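# Rest the wooden block over the centre of the well

## Task

Using any number of the four arms, put the wooden block down so that its centre sits above the middle of the well (x = 0, y = 0), supported by the ring of wooden sticks that already bridges the well. The block and sticks may overhang the opening. The block must stay there by itself, not because a robot is holding it. When finished, open the grippers and move the arms away.

## Robot and tools

SETUP. Four identical Kinova Gen3 arms (arm1, arm2, arm3, arm4) each sit on a desk around a square opening called the well. The well has nothing beneath it but the floor. A ring of wooden sticks lies across the well, and a wooden block must end up on it, centred over the well's middle. Each arm has seven revolute joints, a Robotiq 2F-85 parallel gripper and a wrist camera. The hand reaches roughly 1.0 m from the joint 1 axis.

FRAME. One shared scene frame, in metres. The origin is on the floor, +z points up, and the well's centre is at x = 0, y = 0, with its edges parallel to x and y. Approximate bases, with heading measured counter-clockwise from +x: arm1 (+0.22, +0.56, +0.72) heading -90; arm2 (-0.52, +0.50, +0.72) heading -90; arm3 (-0.22, -0.56, +0.72) heading +90; arm4 (+0.52, -0.50, +0.72) heading +90. The 'hand' point lies halfway between the fingertips. Its z axis runs along the fingers and its y axis is the closing direction.

CAMERAS. arm1_cam_wrist, arm2_cam_wrist, arm3_cam_wrist, arm4_cam_wrist, and cam_high, which is fixed in the room.

execute_actions. Argument 'actions' is a list with zero or one action. An empty list only reports state and images. An action is an object keyed by arm name. Each arm's value holds 'joints', an object of absolute joint targets: joint1_rad to joint7_rad in radians, plus gripper_m in metres. These are destinations, not offsets. Ranges: joint1_rad, joint3_rad, joint5_rad, joint7_rad -69.115 to 69.115; joint2_rad -2.249 to 2.249; joint4_rad -2.579 to 2.579; joint6_rad -2.099 to 2.099; gripper_m 0 to 0.085, which is the fingertip gap (0 = closed). Meanings: joint1 swings the whole arm about its base (positive = clockwise viewed from above; at 0 the arm extends along its base heading). joint2 is the shoulder (0 = upright, positive leans forward). joint3 twists the upper arm. joint4 is the elbow (0 = straight). joint5 twists the forearm. joint6 is the wrist bend (0 = straight). joint7 rolls the hand (positive = counter-clockwise seen from behind the hand). Optional 'cameras': a list of camera names or 'all'. If omitted or null, every camera is returned. [] returns none. An unknown name, unknown key or out-of-range number rejects the whole call and nothing moves. Everything in one action starts at once. Joints of an arm decelerate together, and the hand can sweep a wide path between postures. A joint or arm that you omit may keep driving toward its earlier target. After big moves the arm may not yet have arrived when the result returns.

wait. 'seconds' from 0 to 10. It commands nothing new and returns the same report as an empty action.

zoom_image. 'camera' is one camera name. 'region' is [x0, y0, x1, y1] in image pixels, origin at the top-left, at most 504 x 504. It only works on a full image from the latest result.

finished_scene. 'scene' is the current scene's integer number. It ends the scene permanently after the last command is held and tells you whether the goal was met. The block must already be resting there and stay put.

RESULTS. joint_positions gives the current joint values. A 'pictures' line lists the cameras in image order. joint_status describes how each commanded joint of the last accepted action ended:
- done: within tolerance (about ±0.01 rad, gripper ±0.003 m). Small residual offsets are normal, and resending the same target does nothing.
- off_target: stopped short and may still be pushing.
- contact_stop or time_out: the old target is dropped and the joint holds where it stopped.
- not_followed: a safety check blocked that arm's joint targets. The line 'joint command not followed', usually with 'cause:', appears in this case. The gripper part still executes, and the blocked targets may be retried on later actions until valid ones are sent.
- limit_stop_at_motor_heat: the arm halted from overheating. Resend the target.
on_its_own lists motion you did not command. MOTOR HOT appears from 60 °C. OVER-TEMPERATURE FAULT means 75 °C was reached, and that arm goes limp and sinks until it cools. Holding loads heats motors, even while you are thinking.

TORQUE. Load limits are 48 N m for joints 1 to 4 and 30.2 N m for joints 5 to 7, and a held object's weight counts. Reaching a limit halts that arm for 10 s, and the rest of its commands in the call are skipped.

AVOID. The arms do not stop on contact. They keep pressing and can press hard, so do not drive into the desks, the sticks or the block. Robots pressing hard against each other ends the run. The anti-collision check can react too late, and it ignores grippers against other arms, and no state line reports robot-to-robot contact. Do not drop, slam or let anything slip, and do not knock the block or sticks out of the work area, because that ends the scene. Loose objects may occasionally be nudged by outside disturbances. The robot keeps holding its last command while you think.

Each tool is called after "Emit:" as name(argument=value, ...), one argument or row to a line, values as JSON.

## Session

Emit:
execute_actions(
  actions=[],
)

Scene clock: 0.00 s.
arm1.joint_positions: joint1_rad=+0.343 joint2_rad=-0.380 joint3_rad=-0.058 joint4_rad=+1.572 joint5_rad=-0.068 joint6_rad=+2.071 joint7_rad=+1.153 gripper_m=+0.085
arm1.joint_status: not commanded
arm1.hand: x=+0.1874 y=+0.4606 z=+1.2962 quat_wxyz=(+0.038, -0.898, -0.434, -0.058) (m; scene frame)
arm2.joint_positions: joint1_rad=+0.324 joint2_rad=-0.430 joint3_rad=-0.093 joint4_rad=+1.511 joint5_rad=-0.081 joint6_rad=+1.939 joint7_rad=+1.545 gripper_m=+0.085
arm2.joint_status: not commanded
arm2.hand: x=-0.5419 y=+0.3655 z=+1.3240 quat_wxyz=(-0.056, -0.766, -0.640, +0.034) (m; scene frame)
arm3.joint_positions: joint1_rad=-0.296 joint2_rad=-0.353 joint3_rad=-0.031 joint4_rad=+1.556 joint5_rad=+0.011 joint6_rad=+1.972 joint7_rad=+1.513 gripper_m=+0.085
arm3.joint_status: not commanded
arm3.hand: x=-0.2318 y=-0.4264 z=+1.3029 quat_wxyz=(-0.003, +0.784, -0.621, +0.016) (m; scene frame)
arm4.joint_positions: joint1_rad=-0.391 joint2_rad=-0.447 joint3_rad=-0.039 joint4_rad=+1.528 joint5_rad=+0.020 joint6_rad=+1.987 joint7_rad=+1.809 gripper_m=+0.085
arm4.joint_status: not commanded
arm4.hand: x=+0.4971 y=-0.3798 z=+1.2692 quat_wxyz=(-0.035, +0.896, -0.443, -0.017) (m; scene frame)
pictures: arm1_cam_wrist, arm2_cam_wrist, arm3_cam_wrist, arm4_cam_wrist, cam_high
Images, in order (width x height): arm1_cam_wrist 504x504, arm2_cam_wrist 504x504, arm3_cam_wrist 504x504, arm4_cam_wrist 504x504, cam_high 504x504.

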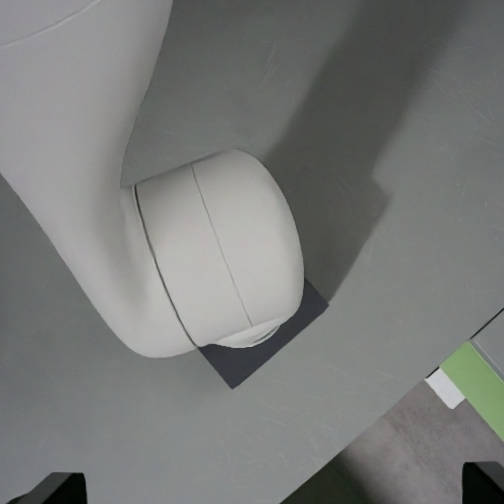

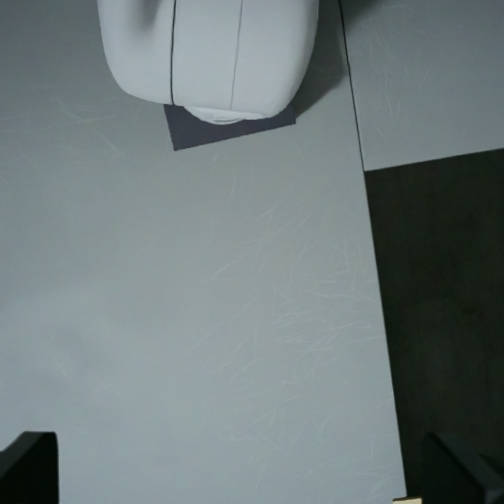

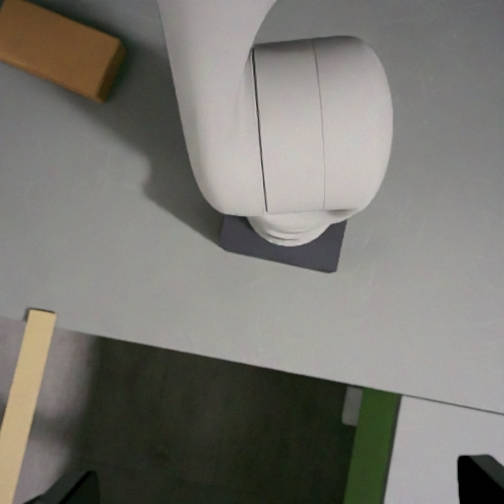

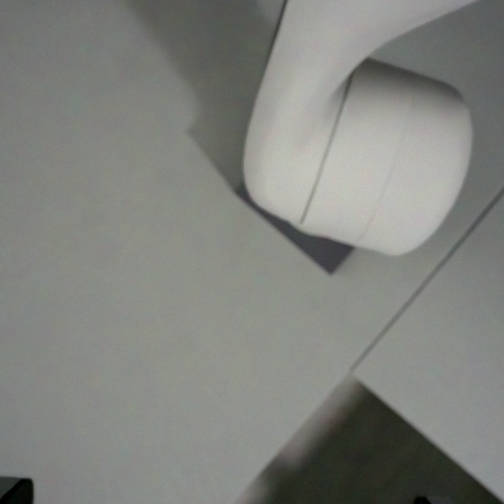

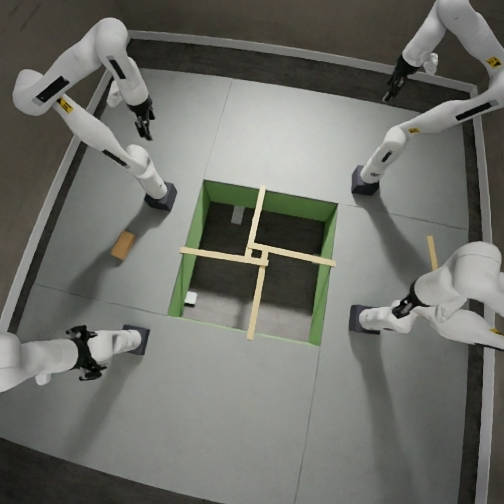

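Emit:
zoom_image(
  camera="cam_high",
  region=[90,160,400,360],
)

Emit:
zoom_image(
  camera="arm3_cam_wrist",
  region=[0,0,250,250],
)

Region (90, 160, 400, 360) of cam_high's 504x504 image, scaled by 1.626, with more detail than that image has; it fills the top 325 rows of this view, and the rest is white.

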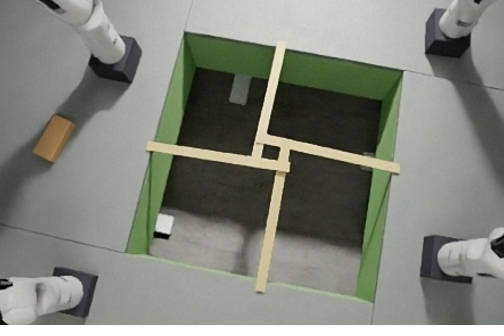

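Region (0, 0, 250, 250) of arm3_cam_wrist's 504x504 image, scaled by 2.016.

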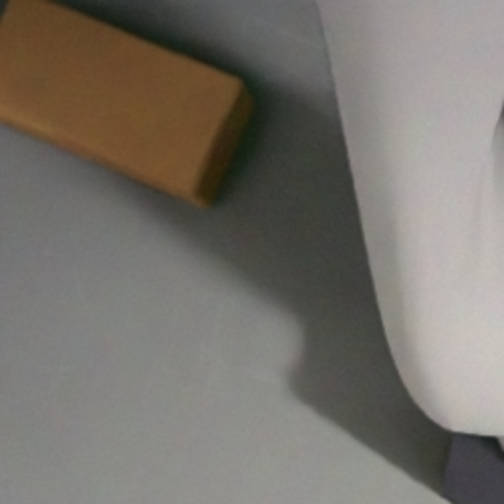

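Emit:
execute_actions(
  actions=[
    {"arm3":{"joints":{"joint1_rad":1.97,"joint2_rad":0.241,"joint3_rad":0,"joint4_rad":2.193,"joint5_rad":0,"joint6_rad":0.708,"joint7_rad":1.57}}},
  ],
  cameras=["arm3_cam_wrist","cam_high"],
)

Scene clock: 6.00 s.
arm1.joint_positions: joint1_rad=+0.343 joint2_rad=-0.380 joint3_rad=-0.058 joint4_rad=+1.572 joint5_rad=-0.068 joint6_rad=+2.071 joint7_rad=+1.153 gripper_m=+0.085
arm1.joint_status: not commanded
arm1.hand: x=+0.1874 y=+0.4606 z=+1.2962 quat_wxyz=(+0.038, -0.898, -0.434, -0.058) (m; scene frame)
arm2.joint_positions: joint1_rad=+0.324 joint2_rad=-0.430 joint3_rad=-0.093 joint4_rad=+1.511 joint5_rad=-0.081 joint6_rad=+1.939 joint7_rad=+1.545 gripper_m=+0.085
arm2.joint_status: not commanded
arm2.hand: x=-0.5419 y=+0.3655 z=+1.3240 quat_wxyz=(-0.056, -0.766, -0.640, +0.034) (m; scene frame)
arm3.joint_positions: joint1_rad=+1.970 joint2_rad=+0.241 joint3_rad=+0.000 joint4_rad=+2.193 joint5_rad=+0.000 joint6_rad=+0.708 joint7_rad=+1.570 gripper_m=+0.085
arm3.joint_status: all done
arm3.hand: x=+0.0494 y=-0.7113 z=+0.9614 quat_wxyz=(+0.001, -0.214, -0.977, -0.005) (m; scene frame)
arm4.joint_positions: joint1_rad=-0.391 joint2_rad=-0.447 joint3_rad=-0.039 joint4_rad=+1.528 joint5_rad=+0.020 joint6_rad=+1.987 joint7_rad=+1.809 gripper_m=+0.085
arm4.joint_status: not commanded
arm4.hand: x=+0.4971 y=-0.3798 z=+1.2692 quat_wxyz=(-0.035, +0.896, -0.443, -0.017) (m; scene frame)
pictures: arm3_cam_wrist, cam_high
Images, in order (width x height): arm3_cam_wrist 504x504, cam_high 504x504.

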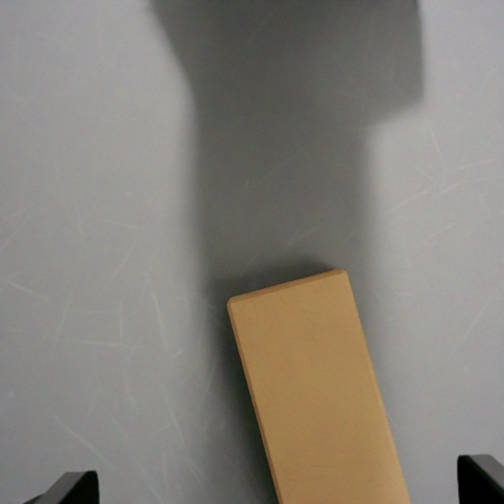

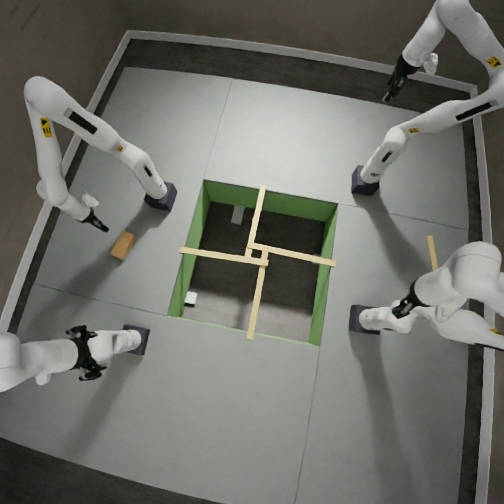

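Emit:
execute_actions(
  actions=[
    {"arm3":{"joints":{"joint1_rad":1.885,"joint2_rad":0.54,"joint4_rad":2.221,"joint6_rad":0.38,"joint7_rad":1.745}}},
  ],
  cameras=["arm3_cam_wrist","cam_high"],
)

Scene clock: 8.53 s.
arm1.joint_positions: joint1_rad=+0.343 joint2_rad=-0.380 joint3_rad=-0.058 joint4_rad=+1.572 joint5_rad=-0.068 joint6_rad=+2.071 joint7_rad=+1.153 gripper_m=+0.085
arm1.joint_status: not commanded
arm1.hand: x=+0.1874 y=+0.4606 z=+1.2962 quat_wxyz=(+0.038, -0.898, -0.434, -0.058) (m; scene frame)
arm2.joint_positions: joint1_rad=+0.324 joint2_rad=-0.430 joint3_rad=-0.093 joint4_rad=+1.511 joint5_rad=-0.081 joint6_rad=+1.939 joint7_rad=+1.545 gripper_m=+0.085
arm2.joint_status: not commanded
arm2.hand: x=-0.5419 y=+0.3655 z=+1.3240 quat_wxyz=(-0.056, -0.766, -0.640, +0.034) (m; scene frame)
arm3.joint_positions: joint1_rad=+1.885 joint2_rad=+0.540 joint3_rad=+0.000 joint4_rad=+2.221 joint5_rad=+0.000 joint6_rad=+0.380 joint7_rad=+1.745 gripper_m=+0.085
arm3.joint_status: all done
arm3.hand: x=+0.0882 y=-0.6968 z=+0.8610 quat_wxyz=(+0.000, -0.086, -0.996, -0.005) (m; scene frame)
arm4.joint_positions: joint1_rad=-0.391 joint2_rad=-0.447 joint3_rad=-0.039 joint4_rad=+1.528 joint5_rad=+0.020 joint6_rad=+1.987 joint7_rad=+1.809 gripper_m=+0.085
arm4.joint_status: not commanded
arm4.hand: x=+0.4971 y=-0.3798 z=+1.2692 quat_wxyz=(-0.035, +0.896, -0.443, -0.017) (m; scene frame)
pictures: arm3_cam_wrist, cam_high
Images, in order (width x height): arm3_cam_wrist 504x504, cam_high 504x504.

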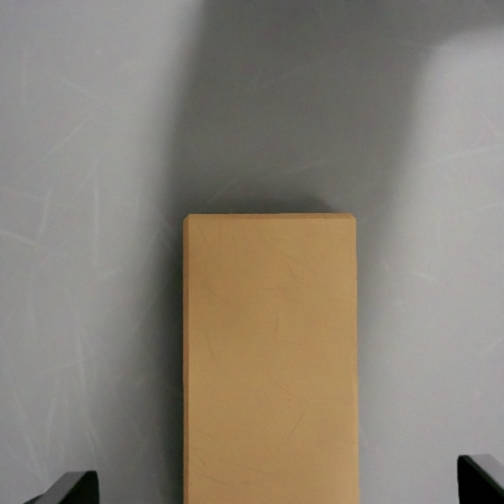

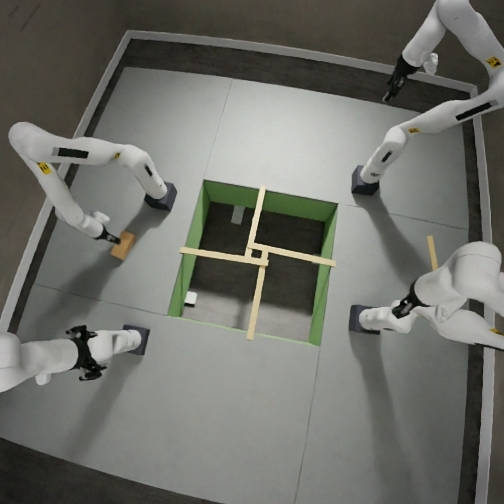

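Emit:
execute_actions(
  actions=[
    {"arm3":{"joints":{"joint2_rad":0.853,"joint4_rad":2.238,"joint6_rad":0.051}}},
  ],
  cameras=["arm3_cam_wrist","cam_high"],
)

Emit:
zoom_image(
  camera="cam_high",
  region=[60,180,200,300],
)

Scene clock: 10.60 s.
arm1.joint_positions: joint1_rad=+0.343 joint2_rad=-0.380 joint3_rad=-0.058 joint4_rad=+1.572 joint5_rad=-0.068 joint6_rad=+2.071 joint7_rad=+1.153 gripper_m=+0.085
arm1.joint_status: not commanded
arm1.hand: x=+0.1874 y=+0.4606 z=+1.2962 quat_wxyz=(+0.038, -0.898, -0.434, -0.058) (m; scene frame)
arm2.joint_positions: joint1_rad=+0.324 joint2_rad=-0.430 joint3_rad=-0.093 joint4_rad=+1.511 joint5_rad=-0.081 joint6_rad=+1.939 joint7_rad=+1.545 gripper_m=+0.085
arm2.joint_status: not commanded
arm2.hand: x=-0.5419 y=+0.3655 z=+1.3240 quat_wxyz=(-0.056, -0.766, -0.640, +0.034) (m; scene frame)
arm3.joint_positions: joint1_rad=+1.885 joint2_rad=+0.853 joint3_rad=+0.000 joint4_rad=+2.238 joint5_rad=+0.000 joint6_rad=+0.051 joint7_rad=+1.745 gripper_m=+0.085
arm3.joint_status: all done
arm3.hand: x=+0.0877 y=-0.6955 z=+0.7547 quat_wxyz=(+0.001, -0.086, -0.996, -0.005) (m; scene frame)
arm4.joint_positions: joint1_rad=-0.391 joint2_rad=-0.447 joint3_rad=-0.039 joint4_rad=+1.528 joint5_rad=+0.020 joint6_rad=+1.987 joint7_rad=+1.809 gripper_m=+0.085
arm4.joint_status: not commanded
arm4.hand: x=+0.4971 y=-0.3798 z=+1.2692 quat_wxyz=(-0.035, +0.896, -0.443, -0.017) (m; scene frame)
pictures: arm3_cam_wrist, cam_high
Images, in order (width x height): arm3_cam_wrist 504x504, cam_high 504x504.

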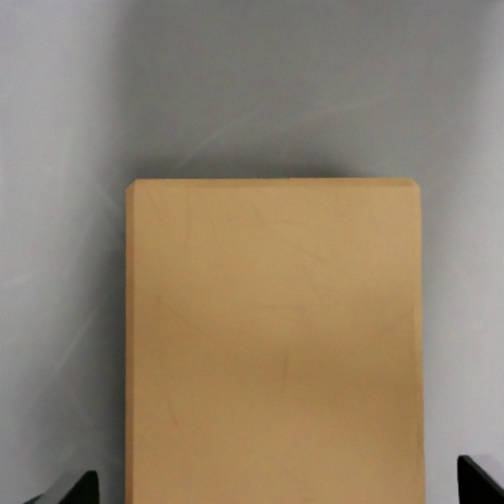

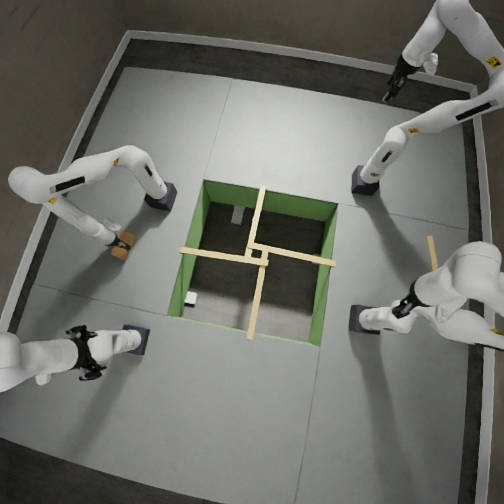

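Region (60, 180, 200, 300) of cam_high's 504x504 image, scaled by 3.600, with more detail than that image has; it fills the top 432 rows of this view, and the rest is white.

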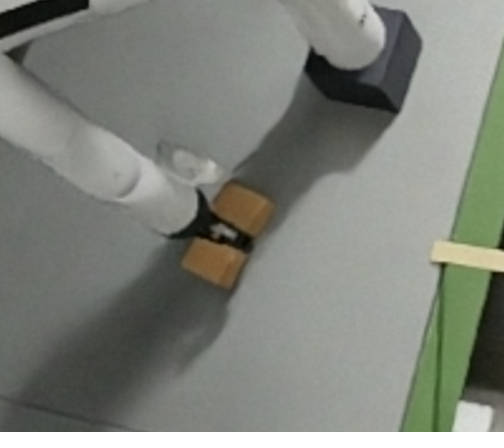

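Emit:
execute_actions(
  actions=[
    {"arm3":{"joints":{"joint2_rad":0.913,"joint4_rad":2.229,"joint6_rad":0.0}}},
  ],
  cameras=["arm3_cam_wrist"],
)

Emit:
execute_actions(
  actions=[
    {"arm3":{"joints":{"gripper_m":0.0}}},
  ],
  cameras=["arm3_cam_wrist","cam_high"],
)

Emit:
zoom_image(
  camera="cam_high",
  region=[60,180,200,300],
)

Scene clock: 11.93 s.
arm1.joint_positions: joint1_rad=+0.343 joint2_rad=-0.380 joint3_rad=-0.058 joint4_rad=+1.572 joint5_rad=-0.068 joint6_rad=+2.071 joint7_rad=+1.153 gripper_m=+0.085
arm1.joint_status: not commanded
arm1.hand: x=+0.1874 y=+0.4606 z=+1.2962 quat_wxyz=(+0.038, -0.898, -0.434, -0.058) (m; scene frame)
arm2.joint_positions: joint1_rad=+0.324 joint2_rad=-0.430 joint3_rad=-0.093 joint4_rad=+1.511 joint5_rad=-0.081 joint6_rad=+1.939 joint7_rad=+1.545 gripper_m=+0.085
arm2.joint_status: not commanded
arm2.hand: x=-0.5419 y=+0.3655 z=+1.3240 quat_wxyz=(-0.056, -0.766, -0.640, +0.034) (m; scene frame)
arm3.joint_positions: joint1_rad=+1.885 joint2_rad=+0.913 joint3_rad=+0.000 joint4_rad=+2.229 joint5_rad=+0.000 joint6_rad=+0.000 joint7_rad=+1.745 gripper_m=+0.085
arm3.joint_status: all done
arm3.hand: x=+0.0877 y=-0.6953 z=+0.7348 quat_wxyz=(+0.001, -0.086, -0.996, -0.005) (m; scene frame)
arm4.joint_positions: joint1_rad=-0.391 joint2_rad=-0.447 joint3_rad=-0.039 joint4_rad=+1.528 joint5_rad=+0.020 joint6_rad=+1.987 joint7_rad=+1.809 gripper_m=+0.085
arm4.joint_status: not commanded
arm4.hand: x=+0.4971 y=-0.3798 z=+1.2692 quat_wxyz=(-0.035, +0.896, -0.443, -0.017) (m; scene frame)
pictures: arm3_cam_wrist
Images, in order (width x height): arm3_cam_wrist 504x504.

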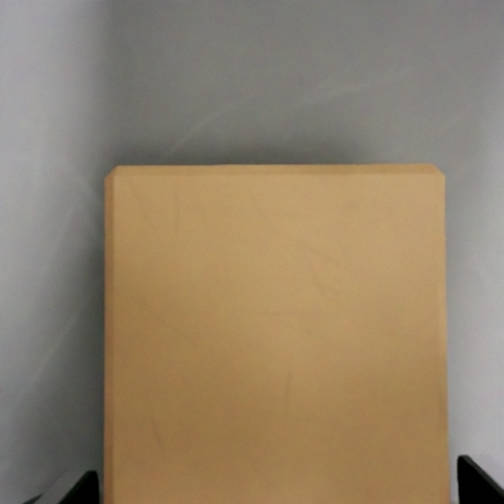

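Scene clock: 13.03 s.
arm1.joint_positions: joint1_rad=+0.343 joint2_rad=-0.380 joint3_rad=-0.058 joint4_rad=+1.572 joint5_rad=-0.068 joint6_rad=+2.071 joint7_rad=+1.153 gripper_m=+0.085
arm1.joint_status: not commanded
arm1.hand: x=+0.1874 y=+0.4606 z=+1.2962 quat_wxyz=(+0.038, -0.898, -0.434, -0.058) (m; scene frame)
arm2.joint_positions: joint1_rad=+0.324 joint2_rad=-0.430 joint3_rad=-0.093 joint4_rad=+1.511 joint5_rad=-0.081 joint6_rad=+1.939 joint7_rad=+1.545 gripper_m=+0.085
arm2.joint_status: not commanded
arm2.hand: x=-0.5419 y=+0.3655 z=+1.3240 quat_wxyz=(-0.056, -0.766, -0.640, +0.034) (m; scene frame)
arm3.joint_positions: joint1_rad=+1.885 joint2_rad=+0.910 joint3_rad=+0.000 joint4_rad=+2.230 joint5_rad=+0.000 joint6_rad=+0.001 joint7_rad=+1.745 gripper_m=+0.068
arm3.joint_status: gripper_m off_target (ended at +0.068, target +0.000)
arm3.hand: x=+0.0878 y=-0.6954 z=+0.7358 quat_wxyz=(+0.000, -0.086, -0.996, -0.005) (m; scene frame)
arm4.joint_positions: joint1_rad=-0.391 joint2_rad=-0.447 joint3_rad=-0.039 joint4_rad=+1.528 joint5_rad=+0.020 joint6_rad=+1.987 joint7_rad=+1.809 gripper_m=+0.085
arm4.joint_status: not commanded
arm4.hand: x=+0.4971 y=-0.3798 z=+1.2692 quat_wxyz=(-0.035, +0.896, -0.443, -0.017) (m; scene frame)
pictures: arm3_cam_wrist, cam_high
Images, in order (width x height): arm3_cam_wrist 504x504, cam_high 504x504.

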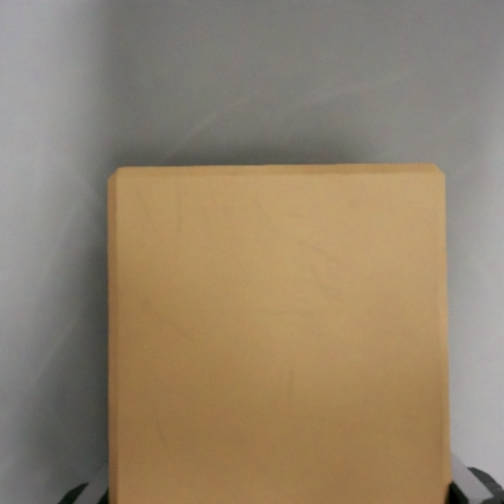

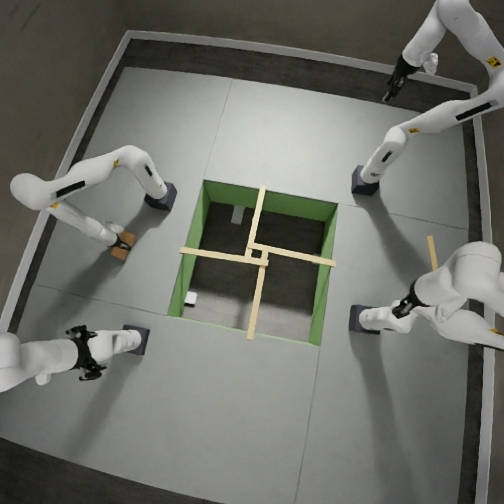

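Region (60, 180, 200, 300) of cam_high's 504x504 image, scaled by 3.600, with more detail than that image has; it fills the top 432 rows of this view, and the rest is white.

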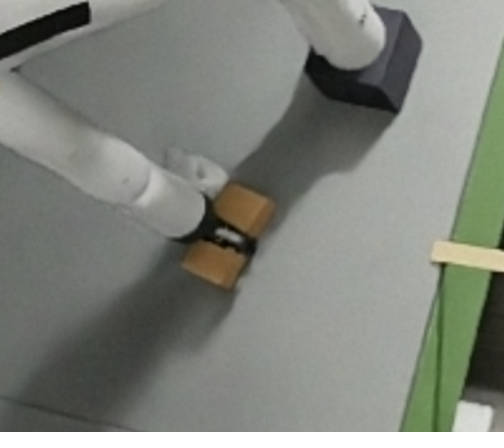

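Emit:
execute_actions(
  actions=[
    {"arm3":{"joints":{"joint2_rad":0.45,"joint4_rad":2.21,"joint6_rad":0.48}}},
  ],
  cameras=["arm3_cam_wrist","cam_high"],
)

Emit:
execute_actions(
  actions=[
    {"arm3":{"joints":{"joint1_rad":0.373,"joint2_rad":1.0,"joint4_rad":1.047,"joint6_rad":1.094,"joint7_rad":1.98}}},
  ],
  cameras=["arm3_cam_wrist","cam_high"],
)

Scene clock: 15.50 s.
arm1.joint_positions: joint1_rad=+0.343 joint2_rad=-0.380 joint3_rad=-0.058 joint4_rad=+1.572 joint5_rad=-0.068 joint6_rad=+2.071 joint7_rad=+1.153 gripper_m=+0.085
arm1.joint_status: not commanded
arm1.hand: x=+0.1874 y=+0.4606 z=+1.2962 quat_wxyz=(+0.038, -0.898, -0.434, -0.058) (m; scene frame)
arm2.joint_positions: joint1_rad=+0.324 joint2_rad=-0.430 joint3_rad=-0.093 joint4_rad=+1.511 joint5_rad=-0.081 joint6_rad=+1.939 joint7_rad=+1.545 gripper_m=+0.085
arm2.joint_status: not commanded
arm2.hand: x=-0.5419 y=+0.3655 z=+1.3240 quat_wxyz=(-0.056, -0.766, -0.640, +0.034) (m; scene frame)
arm3.joint_positions: joint1_rad=+1.885 joint2_rad=+0.451 joint3_rad=+0.000 joint4_rad=+2.210 joint5_rad=+0.000 joint6_rad=+0.480 joint7_rad=+1.745 gripper_m=+0.068
arm3.joint_status: all done
arm3.hand: x=+0.0838 y=-0.6955 z=+0.8917 quat_wxyz=(+0.000, -0.086, -0.996, -0.005) (m; scene frame)
arm4.joint_positions: joint1_rad=-0.391 joint2_rad=-0.447 joint3_rad=-0.039 joint4_rad=+1.528 joint5_rad=+0.020 joint6_rad=+1.987 joint7_rad=+1.809 gripper_m=+0.085
arm4.joint_status: not commanded
arm4.hand: x=+0.4971 y=-0.3798 z=+1.2692 quat_wxyz=(-0.035, +0.896, -0.443, -0.017) (m; scene frame)
pictures: arm3_cam_wrist, cam_high
Images, in order (width x height): arm3_cam_wrist 504x504, cam_high 504x504.

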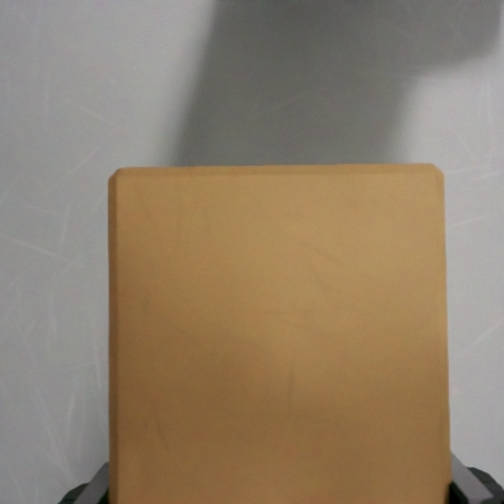

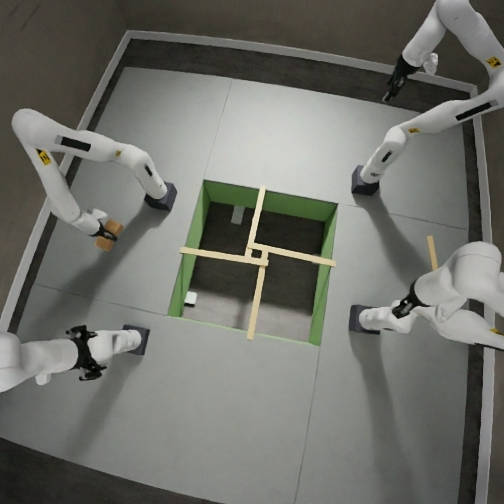

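Scene clock: 18.27 s.
arm1.joint_positions: joint1_rad=+0.343 joint2_rad=-0.380 joint3_rad=-0.058 joint4_rad=+1.572 joint5_rad=-0.068 joint6_rad=+2.071 joint7_rad=+1.153 gripper_m=+0.085
arm1.joint_status: not commanded
arm1.hand: x=+0.1874 y=+0.4606 z=+1.2962 quat_wxyz=(+0.038, -0.898, -0.434, -0.058) (m; scene frame)
arm2.joint_positions: joint1_rad=+0.324 joint2_rad=-0.430 joint3_rad=-0.093 joint4_rad=+1.511 joint5_rad=-0.081 joint6_rad=+1.939 joint7_rad=+1.545 gripper_m=+0.085
arm2.joint_status: not commanded
arm2.hand: x=-0.5419 y=+0.3655 z=+1.3240 quat_wxyz=(-0.056, -0.766, -0.640, +0.034) (m; scene frame)
arm3.joint_positions: joint1_rad=+0.373 joint2_rad=+1.002 joint3_rad=+0.000 joint4_rad=+1.048 joint5_rad=+0.000 joint6_rad=+1.094 joint7_rad=+1.980 gripper_m=+0.068
arm3.joint_status: all done
arm3.hand: x=+0.0550 y=+0.0113 z=+0.8812 quat_wxyz=(-0.003, +0.709, -0.706, -0.003) (m; scene frame)
arm4.joint_positions: joint1_rad=-0.391 joint2_rad=-0.447 joint3_rad=-0.039 joint4_rad=+1.528 joint5_rad=+0.020 joint6_rad=+1.987 joint7_rad=+1.809 gripper_m=+0.085
arm4.joint_status: not commanded
arm4.hand: x=+0.4971 y=-0.3798 z=+1.2692 quat_wxyz=(-0.035, +0.896, -0.443, -0.017) (m; scene frame)
pictures: arm3_cam_wrist, cam_high
Images, in order (width x height): arm3_cam_wrist 504x504, cam_high 504x504.

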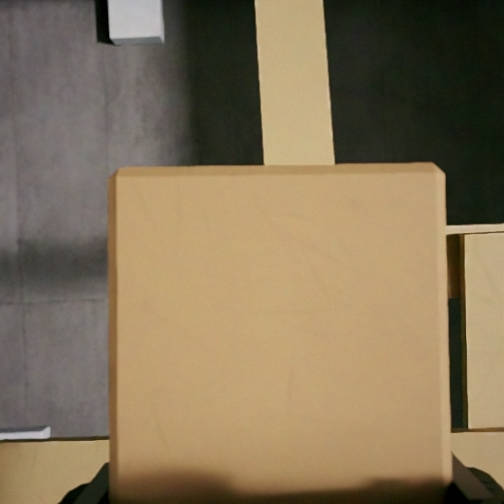

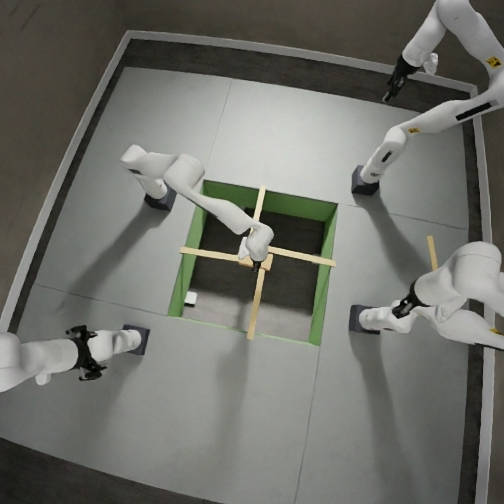

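Emit:
execute_actions(
  actions=[
    {"arm3":{"joints":{"joint1_rad":0.299,"joint2_rad":1.018,"joint4_rad":1.215,"joint6_rad":0.909,"joint7_rad":1.906}}},
  ],
  cameras=["arm3_cam_wrist","cam_high","arm1_cam_wrist"],
)

Emit:
zoom_image(
  camera="cam_high",
  region=[180,190,340,330],
)

Scene clock: 20.20 s.
arm1.joint_positions: joint1_rad=+0.343 joint2_rad=-0.380 joint3_rad=-0.058 joint4_rad=+1.572 joint5_rad=-0.068 joint6_rad=+2.071 joint7_rad=+1.153 gripper_m=+0.085
arm1.joint_status: not commanded
arm1.hand: x=+0.1874 y=+0.4606 z=+1.2962 quat_wxyz=(+0.038, -0.898, -0.434, -0.058) (m; scene frame)
arm2.joint_positions: joint1_rad=+0.324 joint2_rad=-0.430 joint3_rad=-0.093 joint4_rad=+1.511 joint5_rad=-0.081 joint6_rad=+1.939 joint7_rad=+1.545 gripper_m=+0.085
arm2.joint_status: not commanded
arm2.hand: x=-0.5419 y=+0.3655 z=+1.3240 quat_wxyz=(-0.056, -0.766, -0.640, +0.034) (m; scene frame)
arm3.joint_positions: joint1_rad=+0.299 joint2_rad=+1.020 joint3_rad=+0.000 joint4_rad=+1.216 joint5_rad=+0.000 joint6_rad=+0.909 joint7_rad=+1.906 gripper_m=+0.068
arm3.joint_status: all done
arm3.hand: x=+0.0029 y=+0.0041 z=+0.8256 quat_wxyz=(-0.002, +0.709, -0.705, -0.003) (m; scene frame)
arm4.joint_positions: joint1_rad=-0.391 joint2_rad=-0.447 joint3_rad=-0.039 joint4_rad=+1.528 joint5_rad=+0.020 joint6_rad=+1.987 joint7_rad=+1.809 gripper_m=+0.085
arm4.joint_status: not commanded
arm4.hand: x=+0.4971 y=-0.3798 z=+1.2692 quat_wxyz=(-0.035, +0.896, -0.443, -0.017) (m; scene frame)
pictures: arm1_cam_wrist, arm3_cam_wrist, cam_high
Images, in order (width x height): arm1_cam_wrist 504x504, arm3_cam_wrist 504x504, cam_high 504x504.

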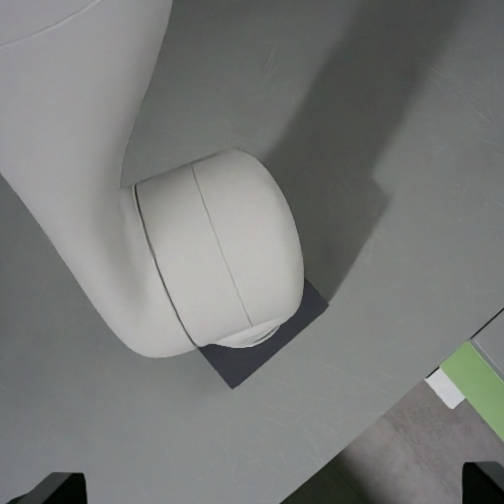

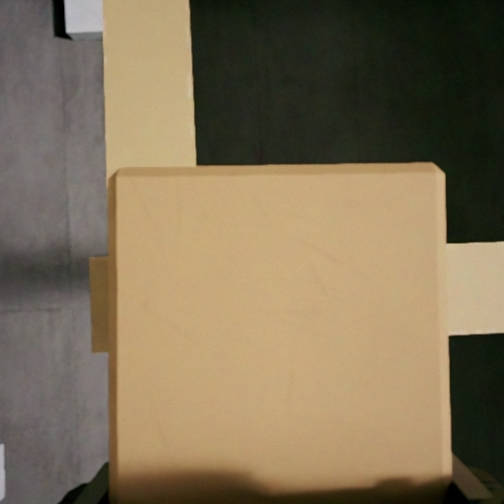

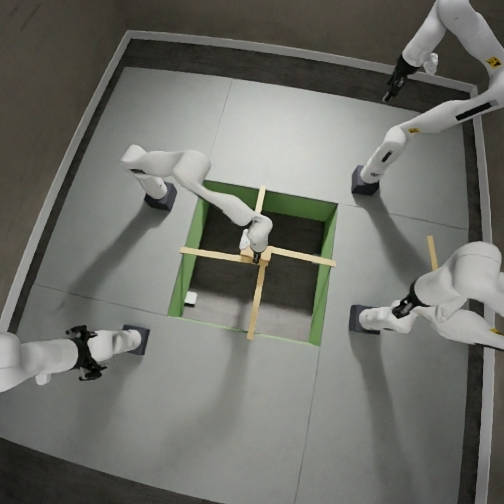

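Region (180, 190, 340, 330) of cam_high's 504x504 image, scaled by 3.150, with more detail than that image has; it fills the top 441 rows of this view, and the rest is white.

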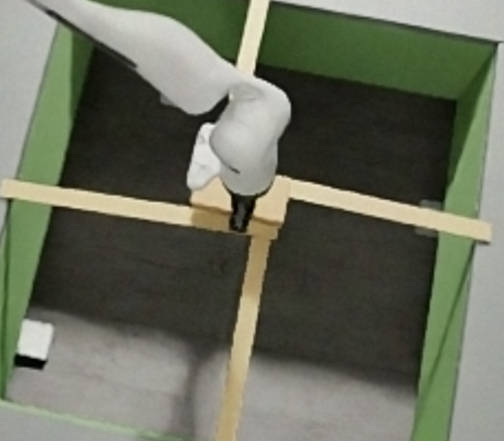

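Emit:
execute_actions(
  actions=[
    {"arm3":{"joints":{"joint2_rad":1.040,"joint4_rad":1.2175,"joint6_rad":0.884}}},
  ],
  cameras=["arm3_cam_wrist","cam_high"],
)

Emit:
zoom_image(
  camera="cam_high",
  region=[220,220,300,290],
)

Scene clock: 21.47 s.
arm1.joint_positions: joint1_rad=+0.343 joint2_rad=-0.380 joint3_rad=-0.058 joint4_rad=+1.572 joint5_rad=-0.068 joint6_rad=+2.071 joint7_rad=+1.153 gripper_m=+0.085
arm1.joint_status: not commanded
arm1.hand: x=+0.1874 y=+0.4606 z=+1.2962 quat_wxyz=(+0.038, -0.898, -0.434, -0.058) (m; scene frame)
arm2.joint_positions: joint1_rad=+0.324 joint2_rad=-0.430 joint3_rad=-0.093 joint4_rad=+1.511 joint5_rad=-0.081 joint6_rad=+1.939 joint7_rad=+1.545 gripper_m=+0.085
arm2.joint_status: not commanded
arm2.hand: x=-0.5419 y=+0.3655 z=+1.3240 quat_wxyz=(-0.056, -0.766, -0.640, +0.034) (m; scene frame)
arm3.joint_positions: joint1_rad=+0.299 joint2_rad=+1.042 joint3_rad=+0.000 joint4_rad=+1.218 joint5_rad=+0.000 joint6_rad=+0.884 joint7_rad=+1.906 gripper_m=+0.068
arm3.joint_status: all done
arm3.hand: x=+0.0029 y=+0.0044 z=+0.8117 quat_wxyz=(-0.003, +0.709, -0.705, -0.003) (m; scene frame)
arm4.joint_positions: joint1_rad=-0.391 joint2_rad=-0.447 joint3_rad=-0.039 joint4_rad=+1.528 joint5_rad=+0.020 joint6_rad=+1.987 joint7_rad=+1.809 gripper_m=+0.085
arm4.joint_status: not commanded
arm4.hand: x=+0.4971 y=-0.3798 z=+1.2692 quat_wxyz=(-0.035, +0.896, -0.443, -0.017) (m; scene frame)
pictures: arm3_cam_wrist, cam_high
Images, in order (width x height): arm3_cam_wrist 504x504, cam_high 504x504.

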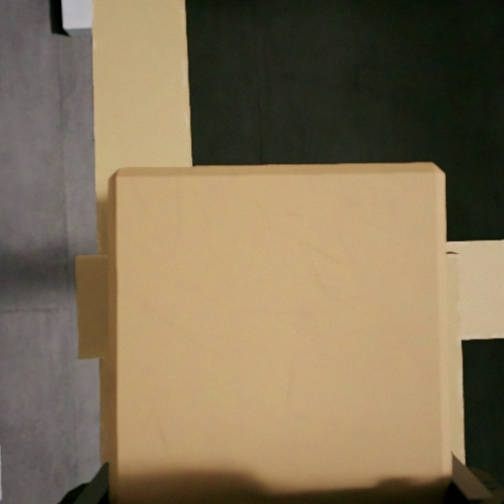

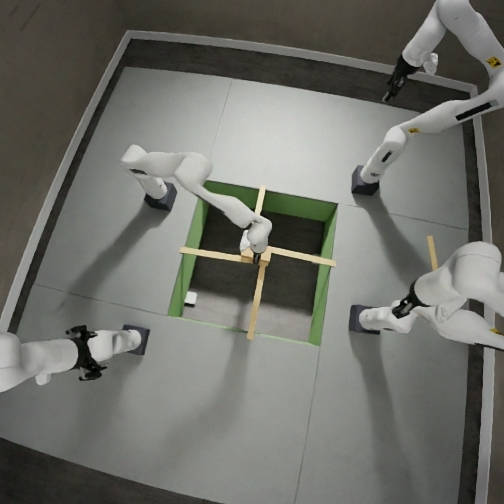

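Region (220, 220, 300, 290) of cam_high's 504x504 image, scaled by 6.300, with more detail than that image has; it fills the top 441 rows of this view, and the rest is white.

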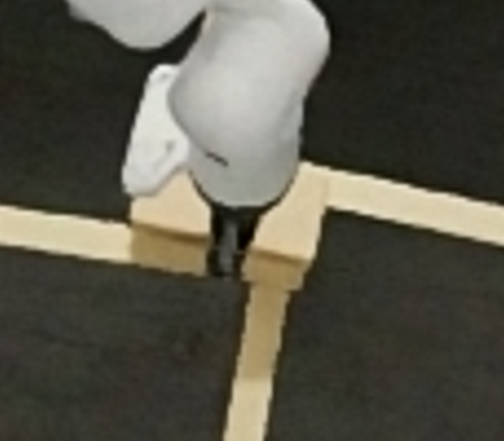

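Emit:
execute_actions(
  actions=[
    {"arm3":{"joints":{"joint2_rad":1.049,"joint4_rad":1.2175,"joint6_rad":0.875}}},
  ],
  cameras=["arm3_cam_wrist","cam_high"],
)

Emit:
zoom_image(
  camera="cam_high",
  region=[220,220,300,290],
)

Scene clock: 22.90 s.
arm1.joint_positions: joint1_rad=+0.343 joint2_rad=-0.380 joint3_rad=-0.058 joint4_rad=+1.572 joint5_rad=-0.068 joint6_rad=+2.071 joint7_rad=+1.153 gripper_m=+0.085
arm1.joint_status: not commanded
arm1.hand: x=+0.1874 y=+0.4606 z=+1.2962 quat_wxyz=(+0.038, -0.898, -0.434, -0.058) (m; scene frame)
arm2.joint_positions: joint1_rad=+0.324 joint2_rad=-0.430 joint3_rad=-0.093 joint4_rad=+1.511 joint5_rad=-0.081 joint6_rad=+1.939 joint7_rad=+1.545 gripper_m=+0.085
arm2.joint_status: not commanded
arm2.hand: x=-0.5419 y=+0.3655 z=+1.3240 quat_wxyz=(-0.056, -0.766, -0.640, +0.034) (m; scene frame)
arm3.joint_positions: joint1_rad=+0.299 joint2_rad=+1.051 joint3_rad=+0.000 joint4_rad=+1.218 joint5_rad=+0.000 joint6_rad=+0.875 joint7_rad=+1.906 gripper_m=+0.068
arm3.joint_status: all done
arm3.hand: x=+0.0029 y=+0.0045 z=+0.8063 quat_wxyz=(-0.003, +0.709, -0.705, -0.003) (m; scene frame)
arm4.joint_positions: joint1_rad=-0.391 joint2_rad=-0.447 joint3_rad=-0.039 joint4_rad=+1.528 joint5_rad=+0.020 joint6_rad=+1.987 joint7_rad=+1.809 gripper_m=+0.085
arm4.joint_status: not commanded
arm4.hand: x=+0.4971 y=-0.3798 z=+1.2692 quat_wxyz=(-0.035, +0.896, -0.443, -0.017) (m; scene frame)
pictures: arm3_cam_wrist, cam_high
Images, in order (width x height): arm3_cam_wrist 504x504, cam_high 504x504.

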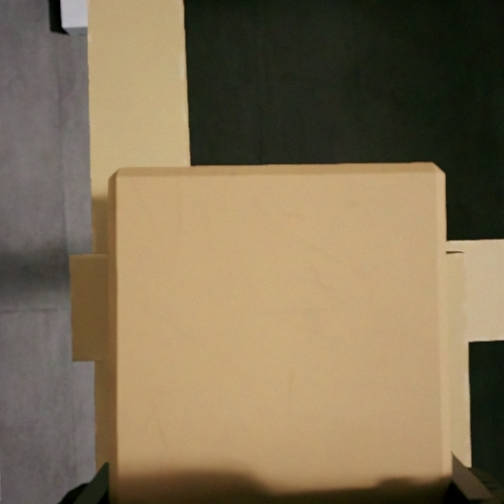

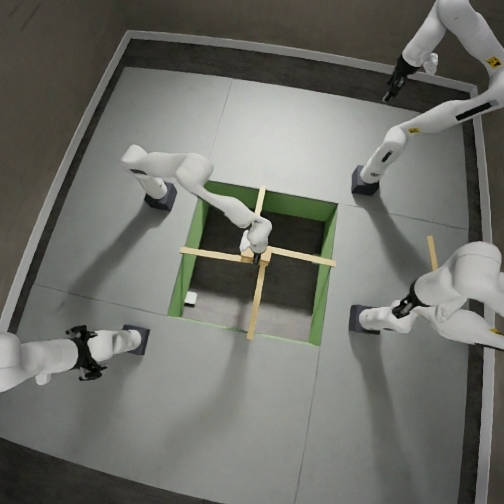

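Region (220, 220, 300, 290) of cam_high's 504x504 image, scaled by 6.300, with more detail than that image has; it fills the top 441 rows of this view, and the rest is white.

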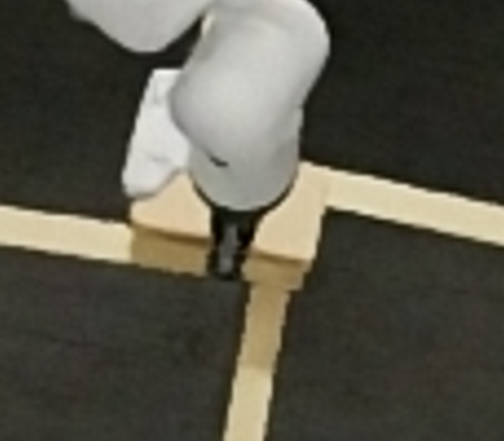

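Emit:
execute_actions(
  actions=[
    {"arm3":{"joints":{"joint2_rad":1.062,"joint4_rad":1.2175,"joint6_rad":0.862}}},
  ],
  cameras=["arm3_cam_wrist"],
)

Scene clock: 23.87 s.
arm1.joint_positions: joint1_rad=+0.343 joint2_rad=-0.380 joint3_rad=-0.058 joint4_rad=+1.572 joint5_rad=-0.068 joint6_rad=+2.071 joint7_rad=+1.153 gripper_m=+0.085
arm1.joint_status: not commanded
arm1.hand: x=+0.1874 y=+0.4606 z=+1.2962 quat_wxyz=(+0.038, -0.898, -0.434, -0.058) (m; scene frame)
arm2.joint_positions: joint1_rad=+0.324 joint2_rad=-0.430 joint3_rad=-0.093 joint4_rad=+1.511 joint5_rad=-0.081 joint6_rad=+1.939 joint7_rad=+1.545 gripper_m=+0.085
arm2.joint_status: not commanded
arm2.hand: x=-0.5419 y=+0.3655 z=+1.3240 quat_wxyz=(-0.056, -0.766, -0.640, +0.034) (m; scene frame)
arm3.joint_positions: joint1_rad=+0.299 joint2_rad=+1.063 joint3_rad=+0.000 joint4_rad=+1.218 joint5_rad=+0.000 joint6_rad=+0.862 joint7_rad=+1.906 gripper_m=+0.068
arm3.joint_status: all done
arm3.hand: x=+0.0031 y=+0.0051 z=+0.7993 quat_wxyz=(-0.003, +0.709, -0.705, -0.004) (m; scene frame)
arm4.joint_positions: joint1_rad=-0.391 joint2_rad=-0.447 joint3_rad=-0.039 joint4_rad=+1.528 joint5_rad=+0.020 joint6_rad=+1.987 joint7_rad=+1.809 gripper_m=+0.085
arm4.joint_status: not commanded
arm4.hand: x=+0.4971 y=-0.3798 z=+1.2692 quat_wxyz=(-0.035, +0.896, -0.443, -0.017) (m; scene frame)
pictures: arm3_cam_wrist
Images, in order (width x height): arm3_cam_wrist 504x504.

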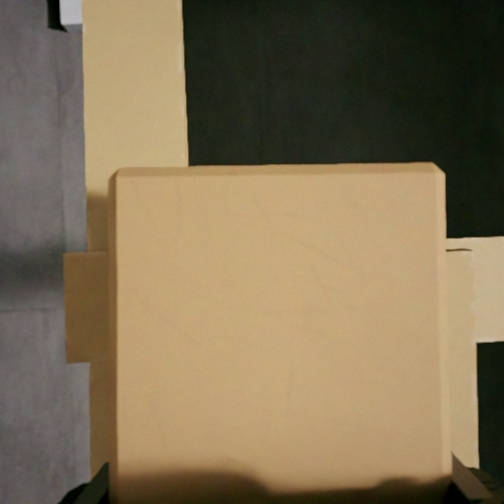

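Emit:
execute_actions(
  actions=[
    {"arm3":{"joints":{"joint2_rad":1.075,"joint6_rad":0.849}}},
  ],
  cameras=["arm3_cam_wrist"],
)

Scene clock: 24.57 s.
arm1.joint_positions: joint1_rad=+0.343 joint2_rad=-0.380 joint3_rad=-0.058 joint4_rad=+1.572 joint5_rad=-0.068 joint6_rad=+2.071 joint7_rad=+1.153 gripper_m=+0.085
arm1.joint_status: not commanded
arm1.hand: x=+0.1874 y=+0.4606 z=+1.2962 quat_wxyz=(+0.038, -0.898, -0.434, -0.058) (m; scene frame)
arm2.joint_positions: joint1_rad=+0.324 joint2_rad=-0.430 joint3_rad=-0.093 joint4_rad=+1.511 joint5_rad=-0.081 joint6_rad=+1.939 joint7_rad=+1.545 gripper_m=+0.085
arm2.joint_status: not commanded
arm2.hand: x=-0.5419 y=+0.3655 z=+1.3240 quat_wxyz=(-0.056, -0.766, -0.640, +0.034) (m; scene frame)
arm3.joint_positions: joint1_rad=+0.299 joint2_rad=+1.068 joint3_rad=+0.000 joint4_rad=+1.217 joint5_rad=+0.000 joint6_rad=+0.853 joint7_rad=+1.906 gripper_m=+0.068
arm3.joint_status: all done
arm3.hand: x=+0.0035 y=+0.0068 z=+0.7963 quat_wxyz=(-0.006, +0.709, -0.705, -0.005) (m; scene frame)
arm4.joint_positions: joint1_rad=-0.391 joint2_rad=-0.447 joint3_rad=-0.039 joint4_rad=+1.528 joint5_rad=+0.020 joint6_rad=+1.987 joint7_rad=+1.809 gripper_m=+0.085
arm4.joint_status: not commanded
arm4.hand: x=+0.4971 y=-0.3798 z=+1.2692 quat_wxyz=(-0.035, +0.896, -0.443, -0.017) (m; scene frame)
pictures: arm3_cam_wrist
Images, in order (width x height): arm3_cam_wrist 504x504.

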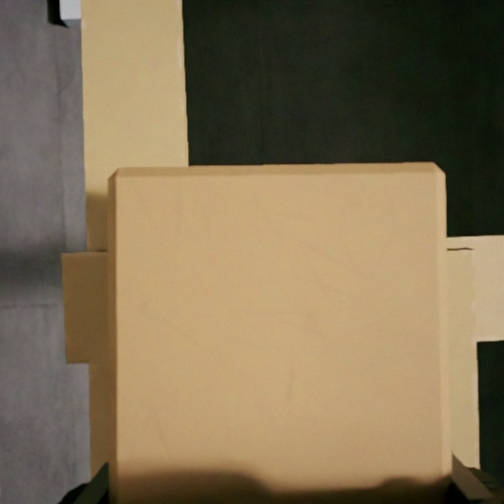

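Contact. Back off the push and release.

Emit:
execute_actions(
  actions=[
    {"arm3":{"joints":{"joint2_rad":1.066,"joint6_rad":0.856,"gripper_m":0.085}}},
  ],
  cameras=["arm3_cam_wrist"],
)

Emit:
execute_actions(
  actions=[
    {"arm3":{"joints":{"joint2_rad":0.9,"joint4_rad":1.2,"joint6_rad":1.04}}},
  ],
  cameras=["arm3_cam_wrist","cam_high"],
)

Emit:
execute_actions(
  actions=[
    {"arm3":{"joints":{"joint2_rad":-0.2,"joint4_rad":1.6,"joint6_rad":1.7}}},
  ],
  cameras=["cam_high"],
)

Emit:
zoom_image(
  camera="cam_high",
  region=[160,170,360,350],
)

Scene clock: 26.27 s.
arm1.joint_positions: joint1_rad=+0.343 joint2_rad=-0.380 joint3_rad=-0.058 joint4_rad=+1.572 joint5_rad=-0.068 joint6_rad=+2.071 joint7_rad=+1.153 gripper_m=+0.085
arm1.joint_status: not commanded
arm1.hand: x=+0.1874 y=+0.4606 z=+1.2962 quat_wxyz=(+0.038, -0.898, -0.434, -0.058) (m; scene frame)
arm2.joint_positions: joint1_rad=+0.324 joint2_rad=-0.430 joint3_rad=-0.093 joint4_rad=+1.511 joint5_rad=-0.081 joint6_rad=+1.939 joint7_rad=+1.545 gripper_m=+0.085
arm2.joint_status: not commanded
arm2.hand: x=-0.5419 y=+0.3655 z=+1.3240 quat_wxyz=(-0.056, -0.766, -0.640, +0.034) (m; scene frame)
arm3.joint_positions: joint1_rad=+0.299 joint2_rad=+1.066 joint3_rad=+0.000 joint4_rad=+1.217 joint5_rad=+0.000 joint6_rad=+0.856 joint7_rad=+1.906 gripper_m=+0.085
arm3.joint_status: all done
arm3.hand: x=+0.0035 y=+0.0061 z=+0.7973 quat_wxyz=(-0.005, +0.709, -0.705, -0.004) (m; scene frame)
arm4.joint_positions: joint1_rad=-0.391 joint2_rad=-0.447 joint3_rad=-0.039 joint4_rad=+1.528 joint5_rad=+0.020 joint6_rad=+1.987 joint7_rad=+1.809 gripper_m=+0.085
arm4.joint_status: not commanded
arm4.hand: x=+0.4971 y=-0.3798 z=+1.2692 quat_wxyz=(-0.035, +0.896, -0.443, -0.017) (m; scene frame)
pictures: arm3_cam_wrist
Images, in order (width x height): arm3_cam_wrist 504x504.

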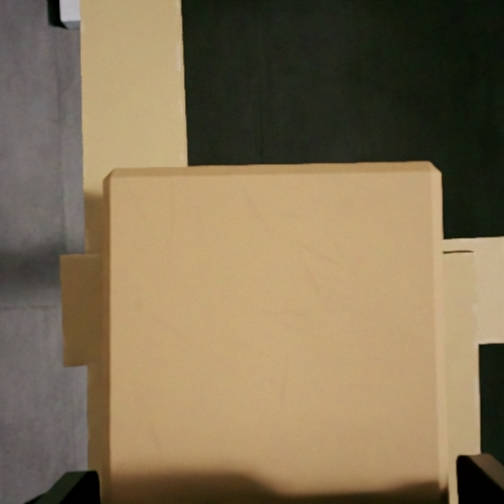

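Scene clock: 27.40 s.
arm1.joint_positions: joint1_rad=+0.343 joint2_rad=-0.380 joint3_rad=-0.058 joint4_rad=+1.572 joint5_rad=-0.068 joint6_rad=+2.071 joint7_rad=+1.153 gripper_m=+0.085
arm1.joint_status: not commanded
arm1.hand: x=+0.1874 y=+0.4606 z=+1.2962 quat_wxyz=(+0.038, -0.898, -0.434, -0.058) (m; scene frame)
arm2.joint_positions: joint1_rad=+0.324 joint2_rad=-0.430 joint3_rad=-0.093 joint4_rad=+1.511 joint5_rad=-0.081 joint6_rad=+1.939 joint7_rad=+1.545 gripper_m=+0.085
arm2.joint_status: not commanded
arm2.hand: x=-0.5419 y=+0.3655 z=+1.3240 quat_wxyz=(-0.056, -0.766, -0.640, +0.034) (m; scene frame)
arm3.joint_positions: joint1_rad=+0.299 joint2_rad=+0.900 joint3_rad=+0.000 joint4_rad=+1.200 joint5_rad=+0.000 joint6_rad=+1.040 joint7_rad=+1.906 gripper_m=+0.085
arm3.joint_status: all done
arm3.hand: x=+0.0017 y=+0.0000 z=+0.9021 quat_wxyz=(-0.004, +0.709, -0.705, -0.004) (m; scene frame)
arm4.joint_positions: joint1_rad=-0.391 joint2_rad=-0.447 joint3_rad=-0.039 joint4_rad=+1.528 joint5_rad=+0.020 joint6_rad=+1.987 joint7_rad=+1.809 gripper_m=+0.085
arm4.joint_status: not commanded
arm4.hand: x=+0.4971 y=-0.3798 z=+1.2692 quat_wxyz=(-0.035, +0.896, -0.443, -0.017) (m; scene frame)
pictures: arm3_cam_wrist, cam_high
Images, in order (width x height): arm3_cam_wrist 504x504, cam_high 504x504.

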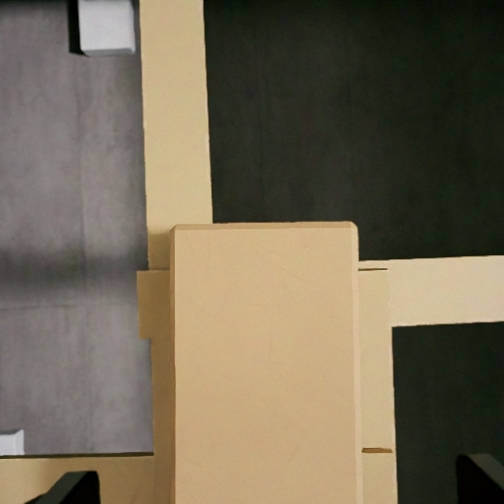

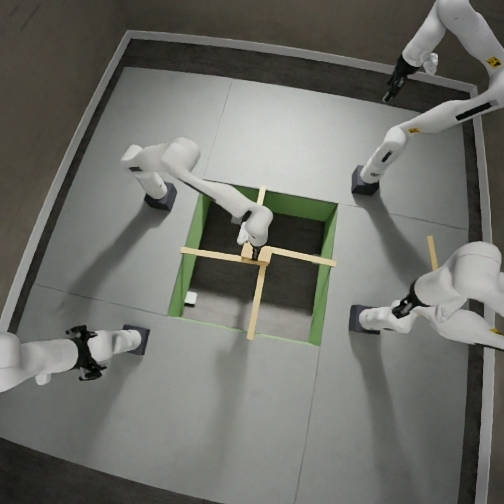

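Scene clock: 29.83 s.
arm1.joint_positions: joint1_rad=+0.343 joint2_rad=-0.380 joint3_rad=-0.058 joint4_rad=+1.572 joint5_rad=-0.068 joint6_rad=+2.071 joint7_rad=+1.153 gripper_m=+0.085
arm1.joint_status: not commanded
arm1.hand: x=+0.1874 y=+0.4606 z=+1.2962 quat_wxyz=(+0.038, -0.898, -0.434, -0.058) (m; scene frame)
arm2.joint_positions: joint1_rad=+0.324 joint2_rad=-0.430 joint3_rad=-0.093 joint4_rad=+1.511 joint5_rad=-0.081 joint6_rad=+1.939 joint7_rad=+1.545 gripper_m=+0.085
arm2.joint_status: not commanded
arm2.hand: x=-0.5419 y=+0.3655 z=+1.3240 quat_wxyz=(-0.056, -0.766, -0.640, +0.034) (m; scene frame)
arm3.joint_positions: joint1_rad=+0.299 joint2_rad=-0.200 joint3_rad=+0.000 joint4_rad=+1.600 joint5_rad=+0.000 joint6_rad=+1.700 joint7_rad=+1.906 gripper_m=+0.085
arm3.joint_status: all done
arm3.hand: x=-0.1159 y=-0.3465 z=+1.2616 quat_wxyz=(-0.022, +0.708, -0.705, -0.013) (m; scene frame)
arm4.joint_positions: joint1_rad=-0.391 joint2_rad=-0.447 joint3_rad=-0.039 joint4_rad=+1.528 joint5_rad=+0.020 joint6_rad=+1.987 joint7_rad=+1.809 gripper_m=+0.085
arm4.joint_status: not commanded
arm4.hand: x=+0.4971 y=-0.3798 z=+1.2692 quat_wxyz=(-0.035, +0.896, -0.443, -0.017) (m; scene frame)
pictures: cam_high
Images, in order (width x height): cam_high 504x504.

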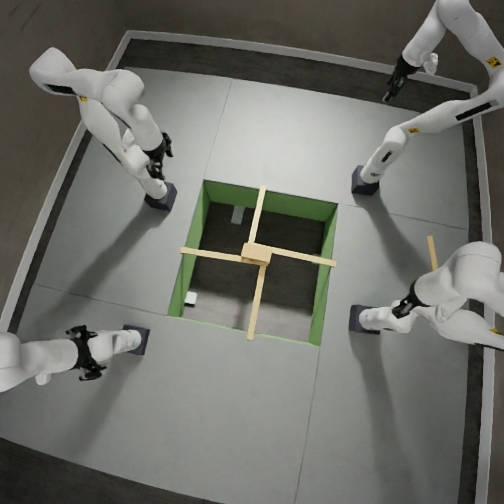

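Region (160, 170, 360, 350) of cam_high's 504x504 image, scaled by 2.520, with more detail than that image has; it fills the top 454 rows of this view, and the rest is white.

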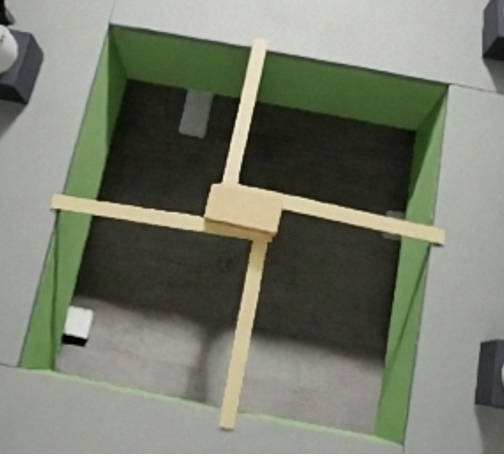

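Emit:
finished_scene(
  scene=1,
)

The scene is finished: the task was done.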